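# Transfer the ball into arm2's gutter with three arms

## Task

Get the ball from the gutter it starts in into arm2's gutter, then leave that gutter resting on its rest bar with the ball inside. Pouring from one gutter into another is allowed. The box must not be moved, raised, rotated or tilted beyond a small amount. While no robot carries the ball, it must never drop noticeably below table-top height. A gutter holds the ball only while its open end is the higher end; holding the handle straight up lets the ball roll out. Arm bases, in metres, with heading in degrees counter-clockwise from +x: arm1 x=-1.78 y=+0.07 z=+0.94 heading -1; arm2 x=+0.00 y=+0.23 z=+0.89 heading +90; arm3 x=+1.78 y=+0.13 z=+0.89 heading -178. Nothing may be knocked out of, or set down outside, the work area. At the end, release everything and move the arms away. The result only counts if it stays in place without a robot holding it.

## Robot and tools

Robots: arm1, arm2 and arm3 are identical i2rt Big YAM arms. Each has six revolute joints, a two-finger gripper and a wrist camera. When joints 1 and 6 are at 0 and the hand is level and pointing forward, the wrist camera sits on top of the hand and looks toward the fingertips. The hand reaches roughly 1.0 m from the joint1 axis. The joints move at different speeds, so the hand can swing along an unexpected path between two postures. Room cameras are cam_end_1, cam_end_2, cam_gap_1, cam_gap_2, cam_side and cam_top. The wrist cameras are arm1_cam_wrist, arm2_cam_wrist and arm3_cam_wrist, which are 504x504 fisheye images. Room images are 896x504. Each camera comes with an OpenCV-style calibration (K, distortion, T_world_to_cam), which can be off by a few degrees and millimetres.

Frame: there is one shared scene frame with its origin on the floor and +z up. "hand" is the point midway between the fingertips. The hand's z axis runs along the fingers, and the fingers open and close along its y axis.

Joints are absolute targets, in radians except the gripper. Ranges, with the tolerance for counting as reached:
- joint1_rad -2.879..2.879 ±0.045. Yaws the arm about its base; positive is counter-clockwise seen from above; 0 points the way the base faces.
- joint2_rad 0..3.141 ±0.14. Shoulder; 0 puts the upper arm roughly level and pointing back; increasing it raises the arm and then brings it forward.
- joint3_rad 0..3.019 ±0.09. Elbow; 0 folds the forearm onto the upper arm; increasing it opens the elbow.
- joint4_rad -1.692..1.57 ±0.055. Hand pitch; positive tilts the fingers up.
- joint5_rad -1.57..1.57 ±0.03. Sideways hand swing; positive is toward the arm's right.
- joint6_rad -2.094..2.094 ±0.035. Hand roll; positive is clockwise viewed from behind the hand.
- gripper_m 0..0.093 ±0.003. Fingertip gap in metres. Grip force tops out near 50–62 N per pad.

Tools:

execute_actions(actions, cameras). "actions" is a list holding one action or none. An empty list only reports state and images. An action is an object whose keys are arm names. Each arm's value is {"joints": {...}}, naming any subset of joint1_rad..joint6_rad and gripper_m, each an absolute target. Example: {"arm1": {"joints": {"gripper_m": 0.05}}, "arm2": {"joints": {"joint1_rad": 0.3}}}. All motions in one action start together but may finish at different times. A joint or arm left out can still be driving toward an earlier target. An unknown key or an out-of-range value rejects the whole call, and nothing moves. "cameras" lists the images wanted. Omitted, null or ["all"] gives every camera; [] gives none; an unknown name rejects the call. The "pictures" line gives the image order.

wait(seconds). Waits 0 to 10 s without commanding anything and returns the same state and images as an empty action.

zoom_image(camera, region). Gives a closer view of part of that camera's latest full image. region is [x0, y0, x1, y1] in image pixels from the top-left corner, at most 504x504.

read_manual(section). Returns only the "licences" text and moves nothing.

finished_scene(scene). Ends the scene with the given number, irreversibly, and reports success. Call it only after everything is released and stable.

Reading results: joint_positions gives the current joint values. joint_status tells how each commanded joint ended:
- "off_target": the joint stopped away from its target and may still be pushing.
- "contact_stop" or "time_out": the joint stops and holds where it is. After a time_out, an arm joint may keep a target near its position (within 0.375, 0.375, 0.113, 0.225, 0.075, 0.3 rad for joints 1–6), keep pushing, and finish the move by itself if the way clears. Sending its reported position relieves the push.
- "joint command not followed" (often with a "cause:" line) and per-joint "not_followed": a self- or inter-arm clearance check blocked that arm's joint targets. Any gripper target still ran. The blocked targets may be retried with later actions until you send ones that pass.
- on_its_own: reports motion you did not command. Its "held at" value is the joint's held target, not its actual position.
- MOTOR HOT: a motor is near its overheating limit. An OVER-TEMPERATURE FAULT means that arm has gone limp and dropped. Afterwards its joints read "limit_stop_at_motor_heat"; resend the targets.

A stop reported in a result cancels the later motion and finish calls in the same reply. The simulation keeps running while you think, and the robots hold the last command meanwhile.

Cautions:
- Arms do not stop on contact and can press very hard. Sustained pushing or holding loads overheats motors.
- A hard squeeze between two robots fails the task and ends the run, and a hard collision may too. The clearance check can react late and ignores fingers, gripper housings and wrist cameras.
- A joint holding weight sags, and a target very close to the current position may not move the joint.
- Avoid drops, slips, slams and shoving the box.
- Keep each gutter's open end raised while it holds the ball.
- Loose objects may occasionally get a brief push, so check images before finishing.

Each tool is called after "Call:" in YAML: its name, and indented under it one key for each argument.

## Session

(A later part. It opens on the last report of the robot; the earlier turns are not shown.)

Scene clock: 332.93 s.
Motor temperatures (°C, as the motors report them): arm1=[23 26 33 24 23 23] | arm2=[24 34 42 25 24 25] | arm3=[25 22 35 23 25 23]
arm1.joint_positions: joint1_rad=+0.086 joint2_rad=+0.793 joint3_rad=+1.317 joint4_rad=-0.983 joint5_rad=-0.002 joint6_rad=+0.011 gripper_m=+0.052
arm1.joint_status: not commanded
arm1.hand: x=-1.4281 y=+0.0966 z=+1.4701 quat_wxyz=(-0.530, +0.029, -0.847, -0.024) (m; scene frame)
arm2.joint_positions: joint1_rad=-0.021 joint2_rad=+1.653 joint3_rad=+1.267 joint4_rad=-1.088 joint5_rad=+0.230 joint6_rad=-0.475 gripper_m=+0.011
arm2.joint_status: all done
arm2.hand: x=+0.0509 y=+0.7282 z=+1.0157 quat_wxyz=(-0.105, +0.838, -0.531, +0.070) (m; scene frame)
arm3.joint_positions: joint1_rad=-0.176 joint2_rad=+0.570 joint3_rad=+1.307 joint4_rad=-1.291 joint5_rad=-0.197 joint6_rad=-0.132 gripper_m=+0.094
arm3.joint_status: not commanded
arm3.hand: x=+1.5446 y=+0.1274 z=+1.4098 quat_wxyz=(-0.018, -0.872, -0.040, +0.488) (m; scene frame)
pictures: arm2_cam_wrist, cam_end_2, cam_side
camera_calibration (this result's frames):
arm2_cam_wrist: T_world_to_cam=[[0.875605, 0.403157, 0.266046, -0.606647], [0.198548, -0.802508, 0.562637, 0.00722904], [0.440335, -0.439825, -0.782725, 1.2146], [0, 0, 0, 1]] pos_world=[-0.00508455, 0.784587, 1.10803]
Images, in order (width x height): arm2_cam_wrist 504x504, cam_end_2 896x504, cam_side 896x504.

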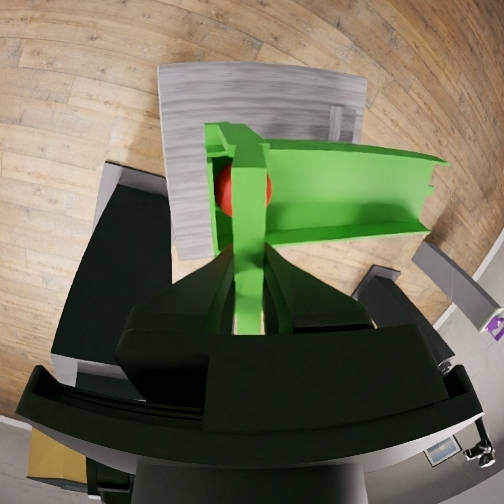

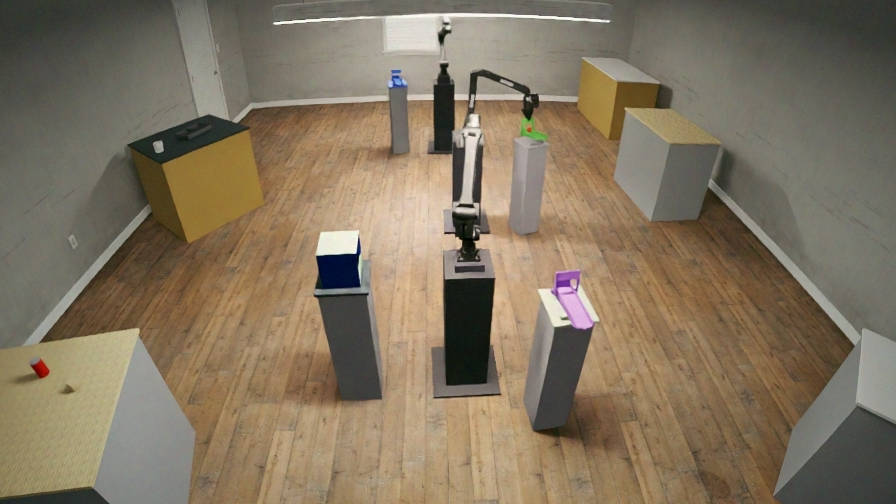

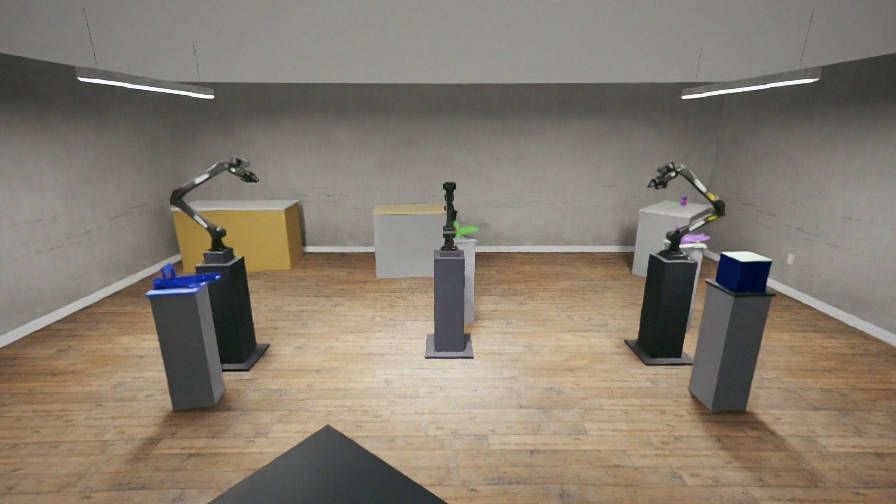

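Call:
execute_actions:
  actions:
    - {"arm2":{"joints":{"joint1_rad":0.0,"joint2_rad":1.665,"joint3_rad":1.243,"joint4_rad":-1.0}}}
  cameras: ["arm2_cam_wrist","cam_side","cam_end_2"]

Call:
zoom_image:
  camera: "cam_side"
  region: [420, 190, 510, 260]

Scene clock: 338.60 s.
Motor temperatures (°C, as the motors report them): arm1=[23 26 33 24 23 23] | arm2=[24 33 41 25 24 25] | arm3=[25 22 35 23 25 23]
arm1.joint_positions: joint1_rad=+0.086 joint2_rad=+0.793 joint3_rad=+1.317 joint4_rad=-0.983 joint5_rad=-0.002 joint6_rad=+0.011 gripper_m=+0.052
arm1.joint_status: not commanded
arm1.hand: x=-1.4281 y=+0.0966 z=+1.4701 quat_wxyz=(-0.530, +0.029, -0.847, -0.024) (m; scene frame)
arm2.joint_positions: joint1_rad=-0.007 joint2_rad=+1.680 joint3_rad=+1.232 joint4_rad=-1.018 joint5_rad=+0.230 joint6_rad=-0.475 gripper_m=+0.011
arm2.joint_status: all done
arm2.hand: x=+0.0440 y=+0.7313 z=+0.9916 quat_wxyz=(-0.108, +0.841, -0.526, +0.067) (m; scene frame)
arm3.joint_positions: joint1_rad=-0.176 joint2_rad=+0.570 joint3_rad=+1.307 joint4_rad=-1.291 joint5_rad=-0.197 joint6_rad=-0.132 gripper_m=+0.094
arm3.joint_status: not commanded
arm3.hand: x=+1.5446 y=+0.1274 z=+1.4098 quat_wxyz=(-0.018, -0.872, -0.040, +0.488) (m; scene frame)
pictures: arm2_cam_wrist, cam_end_2, cam_side
camera_calibration (this result's frames):
arm2_cam_wrist: T_world_to_cam=[[0.870094, 0.412736, 0.269417, -0.605589], [0.209134, -0.804118, 0.556469, 0.0314849], [0.446318, -0.427836, -0.785975, 1.1943], [0, 0, 0, 1]] pos_world=[-0.0127028, 0.78623, 1.08433]
Images, in order (width x height): arm2_cam_wrist 504x504, cam_end_2 896x504, cam_side 896x504.

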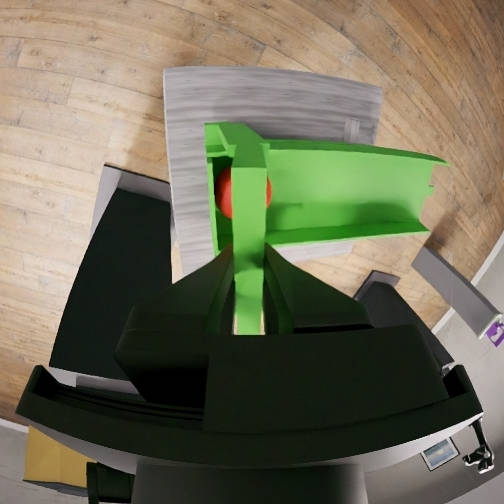

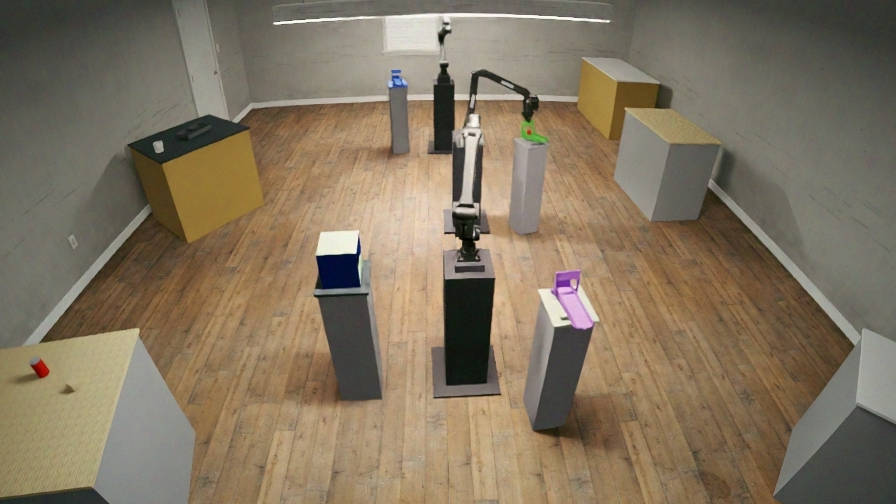

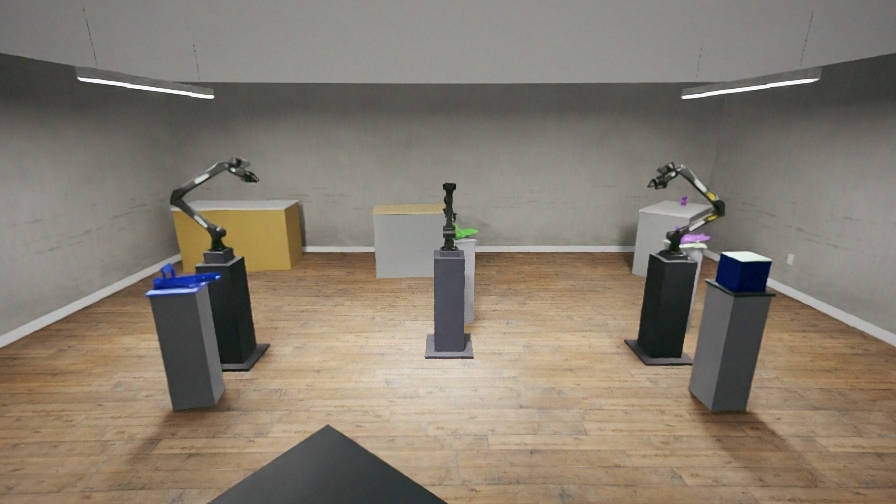

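Region (420, 190, 510, 260) of cam_side's 896x504 image, scaled by 5.600, with more detail than that image has.

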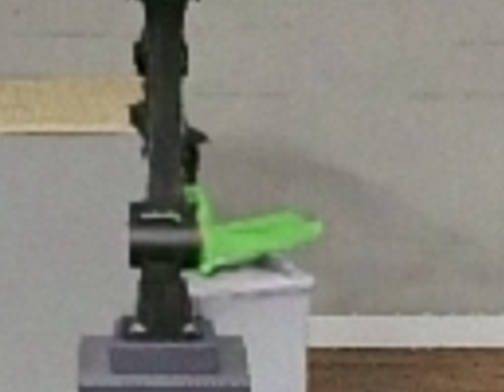

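Call:
execute_actions:
  actions:
    - {"arm2":{"joints":{"joint5_rad":0.19,"joint3_rad":1.225}}}
  cameras: []

Call:
execute_actions:
  actions:
    - {"arm2":{"joints":{"gripper_m":0.05}}}
  cameras: ["arm2_cam_wrist"]

Call:
execute_actions:
  actions:
    - {"arm2":{"joints":{"joint2_rad":1.45,"joint3_rad":1.3,"joint4_rad":-1.25}}}
  cameras: ["arm2_cam_wrist","cam_side","cam_end_2"]

Scene clock: 347.30 s.
Motor temperatures (°C, as the motors report them): arm1=[23 26 32 24 23 23] | arm2=[24 33 40 25 24 25] | arm3=[25 22 35 23 25 23]
arm1.joint_positions: joint1_rad=+0.086 joint2_rad=+0.793 joint3_rad=+1.317 joint4_rad=-0.983 joint5_rad=-0.002 joint6_rad=+0.011 gripper_m=+0.052
arm1.joint_status: not commanded
arm1.hand: x=-1.4281 y=+0.0966 z=+1.4701 quat_wxyz=(-0.530, +0.029, -0.847, -0.024) (m; scene frame)
arm2.joint_positions: joint1_rad=-0.007 joint2_rad=+1.680 joint3_rad=+1.215 joint4_rad=-1.016 joint5_rad=+0.188 joint6_rad=-0.475 gripper_m=+0.011
arm2.joint_status: all done
arm2.hand: x=+0.0370 y=+0.7254 z=+0.9841 quat_wxyz=(-0.092, +0.844, -0.526, +0.053) (m; scene frame)
arm3.joint_positions: joint1_rad=-0.176 joint2_rad=+0.570 joint3_rad=+1.307 joint4_rad=-1.291 joint5_rad=-0.197 joint6_rad=-0.132 gripper_m=+0.094
arm3.joint_status: not commanded
arm3.hand: x=+1.5446 y=+0.1274 z=+1.4098 quat_wxyz=(-0.018, -0.872, -0.040, +0.488) (m; scene frame)
pictures: none
No camera images: the call's "cameras" was empty. Leave "cameras" out to get every camera's image.

Scene clock: 347.90 s.
Motor temperatures (°C, as the motors report them): arm1=[23 26 32 24 23 23] | arm2=[24 33 40 25 24 25] | arm3=[25 22 35 23 25 23]
arm1.joint_positions: joint1_rad=+0.086 joint2_rad=+0.793 joint3_rad=+1.317 joint4_rad=-0.983 joint5_rad=-0.002 joint6_rad=+0.011 gripper_m=+0.052
arm1.joint_status: not commanded
arm1.hand: x=-1.4281 y=+0.0966 z=+1.4701 quat_wxyz=(-0.530, +0.029, -0.847, -0.024) (m; scene frame)
arm2.joint_positions: joint1_rad=-0.006 joint2_rad=+1.680 joint3_rad=+1.215 joint4_rad=-1.015 joint5_rad=+0.188 joint6_rad=-0.475 gripper_m=+0.050
arm2.joint_status: all done
arm2.hand: x=+0.0368 y=+0.7257 z=+0.9841 quat_wxyz=(-0.092, +0.844, -0.526, +0.053) (m; scene frame)
arm3.joint_positions: joint1_rad=-0.176 joint2_rad=+0.570 joint3_rad=+1.307 joint4_rad=-1.291 joint5_rad=-0.197 joint6_rad=-0.132 gripper_m=+0.094
arm3.joint_status: not commanded
arm3.hand: x=+1.5446 y=+0.1274 z=+1.4098 quat_wxyz=(-0.018, -0.872, -0.040, +0.488) (m; scene frame)
pictures: arm2_cam_wrist
camera_calibration (this result's frames):
arm2_cam_wrist: T_world_to_cam=[[0.878317, 0.420241, 0.227939, -0.559906], [0.236205, -0.795978, 0.557339, 0.0249108], [0.415651, -0.43568, -0.798384, 1.20831], [0, 0, 0, 1]] pos_world=[-0.0163452, 0.781562, 1.07844]
Images, in order (width x height): arm2_cam_wrist 504x504.

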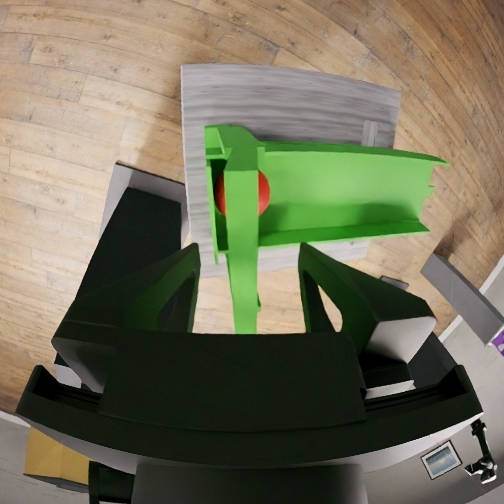

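Scene clock: 349.13 s.
Motor temperatures (°C, as the motors report them): arm1=[23 26 32 24 23 23] | arm2=[24 33 40 25 24 25] | arm3=[25 22 35 23 25 23]
arm1.joint_positions: joint1_rad=+0.086 joint2_rad=+0.793 joint3_rad=+1.317 joint4_rad=-0.983 joint5_rad=-0.002 joint6_rad=+0.011 gripper_m=+0.052
arm1.joint_status: not commanded
arm1.hand: x=-1.4281 y=+0.0966 z=+1.4701 quat_wxyz=(-0.530, +0.029, -0.847, -0.024) (m; scene frame)
arm2.joint_positions: joint1_rad=-0.006 joint2_rad=+1.448 joint3_rad=+1.262 joint4_rad=-1.239 joint5_rad=+0.188 joint6_rad=-0.475 gripper_m=+0.050
arm2.joint_status: all done
arm2.hand: x=+0.0367 y=+0.6833 z=+1.1003 quat_wxyz=(-0.115, +0.841, -0.527, +0.039) (m; scene frame)
arm3.joint_positions: joint1_rad=-0.176 joint2_rad=+0.570 joint3_rad=+1.307 joint4_rad=-1.291 joint5_rad=-0.197 joint6_rad=-0.132 gripper_m=+0.094
arm3.joint_status: not commanded
arm3.hand: x=+1.5446 y=+0.1274 z=+1.4098 quat_wxyz=(-0.018, -0.872, -0.040, +0.488) (m; scene frame)
pictures: arm2_cam_wrist, cam_end_2, cam_side
camera_calibration (this result's frames):
arm2_cam_wrist: T_world_to_cam=[[0.878257, 0.407569, 0.250106, -0.584174], [0.235897, -0.824227, 0.514784, -0.00740709], [0.415954, -0.393113, -0.820027, 1.27732], [0, 0, 0, 1]] pos_world=[-0.0165053, 0.734119, 1.19736]
Images, in order (width x height): arm2_cam_wrist 504x504, cam_end_2 896x504, cam_side 896x504.

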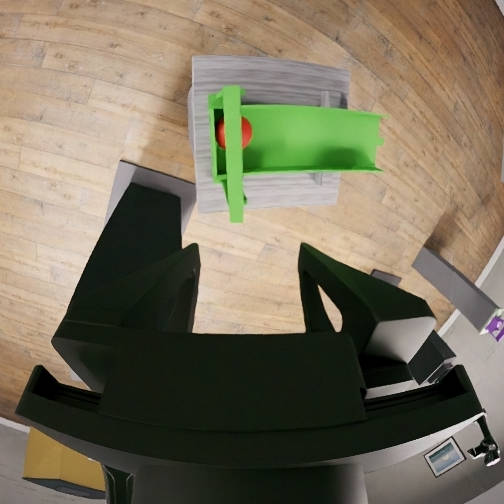

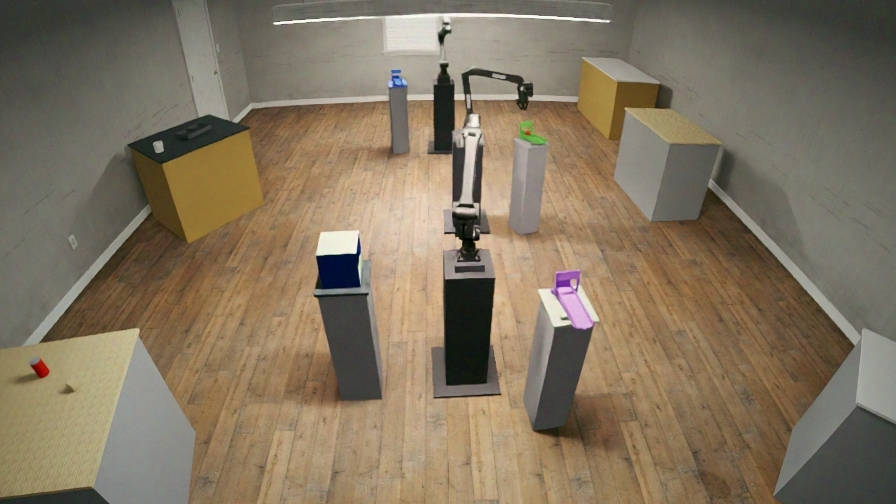

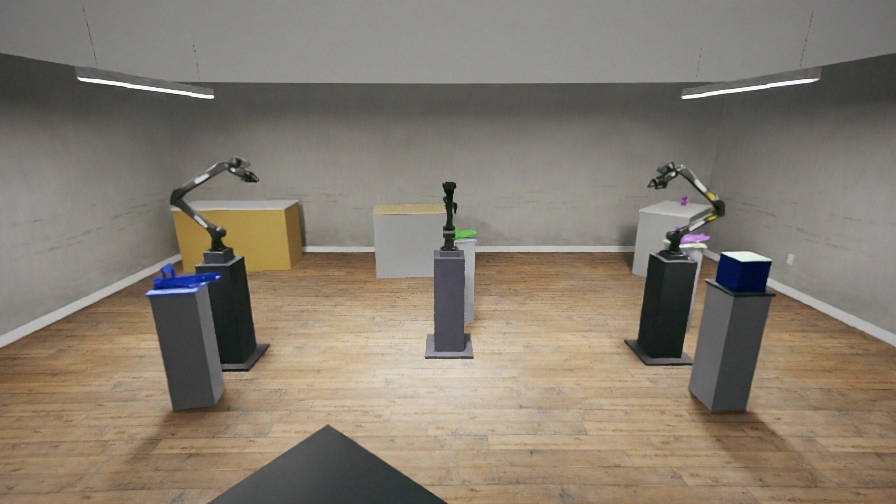

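Call:
finished_scene:
  scene: 1

The scene is finished: the task was done.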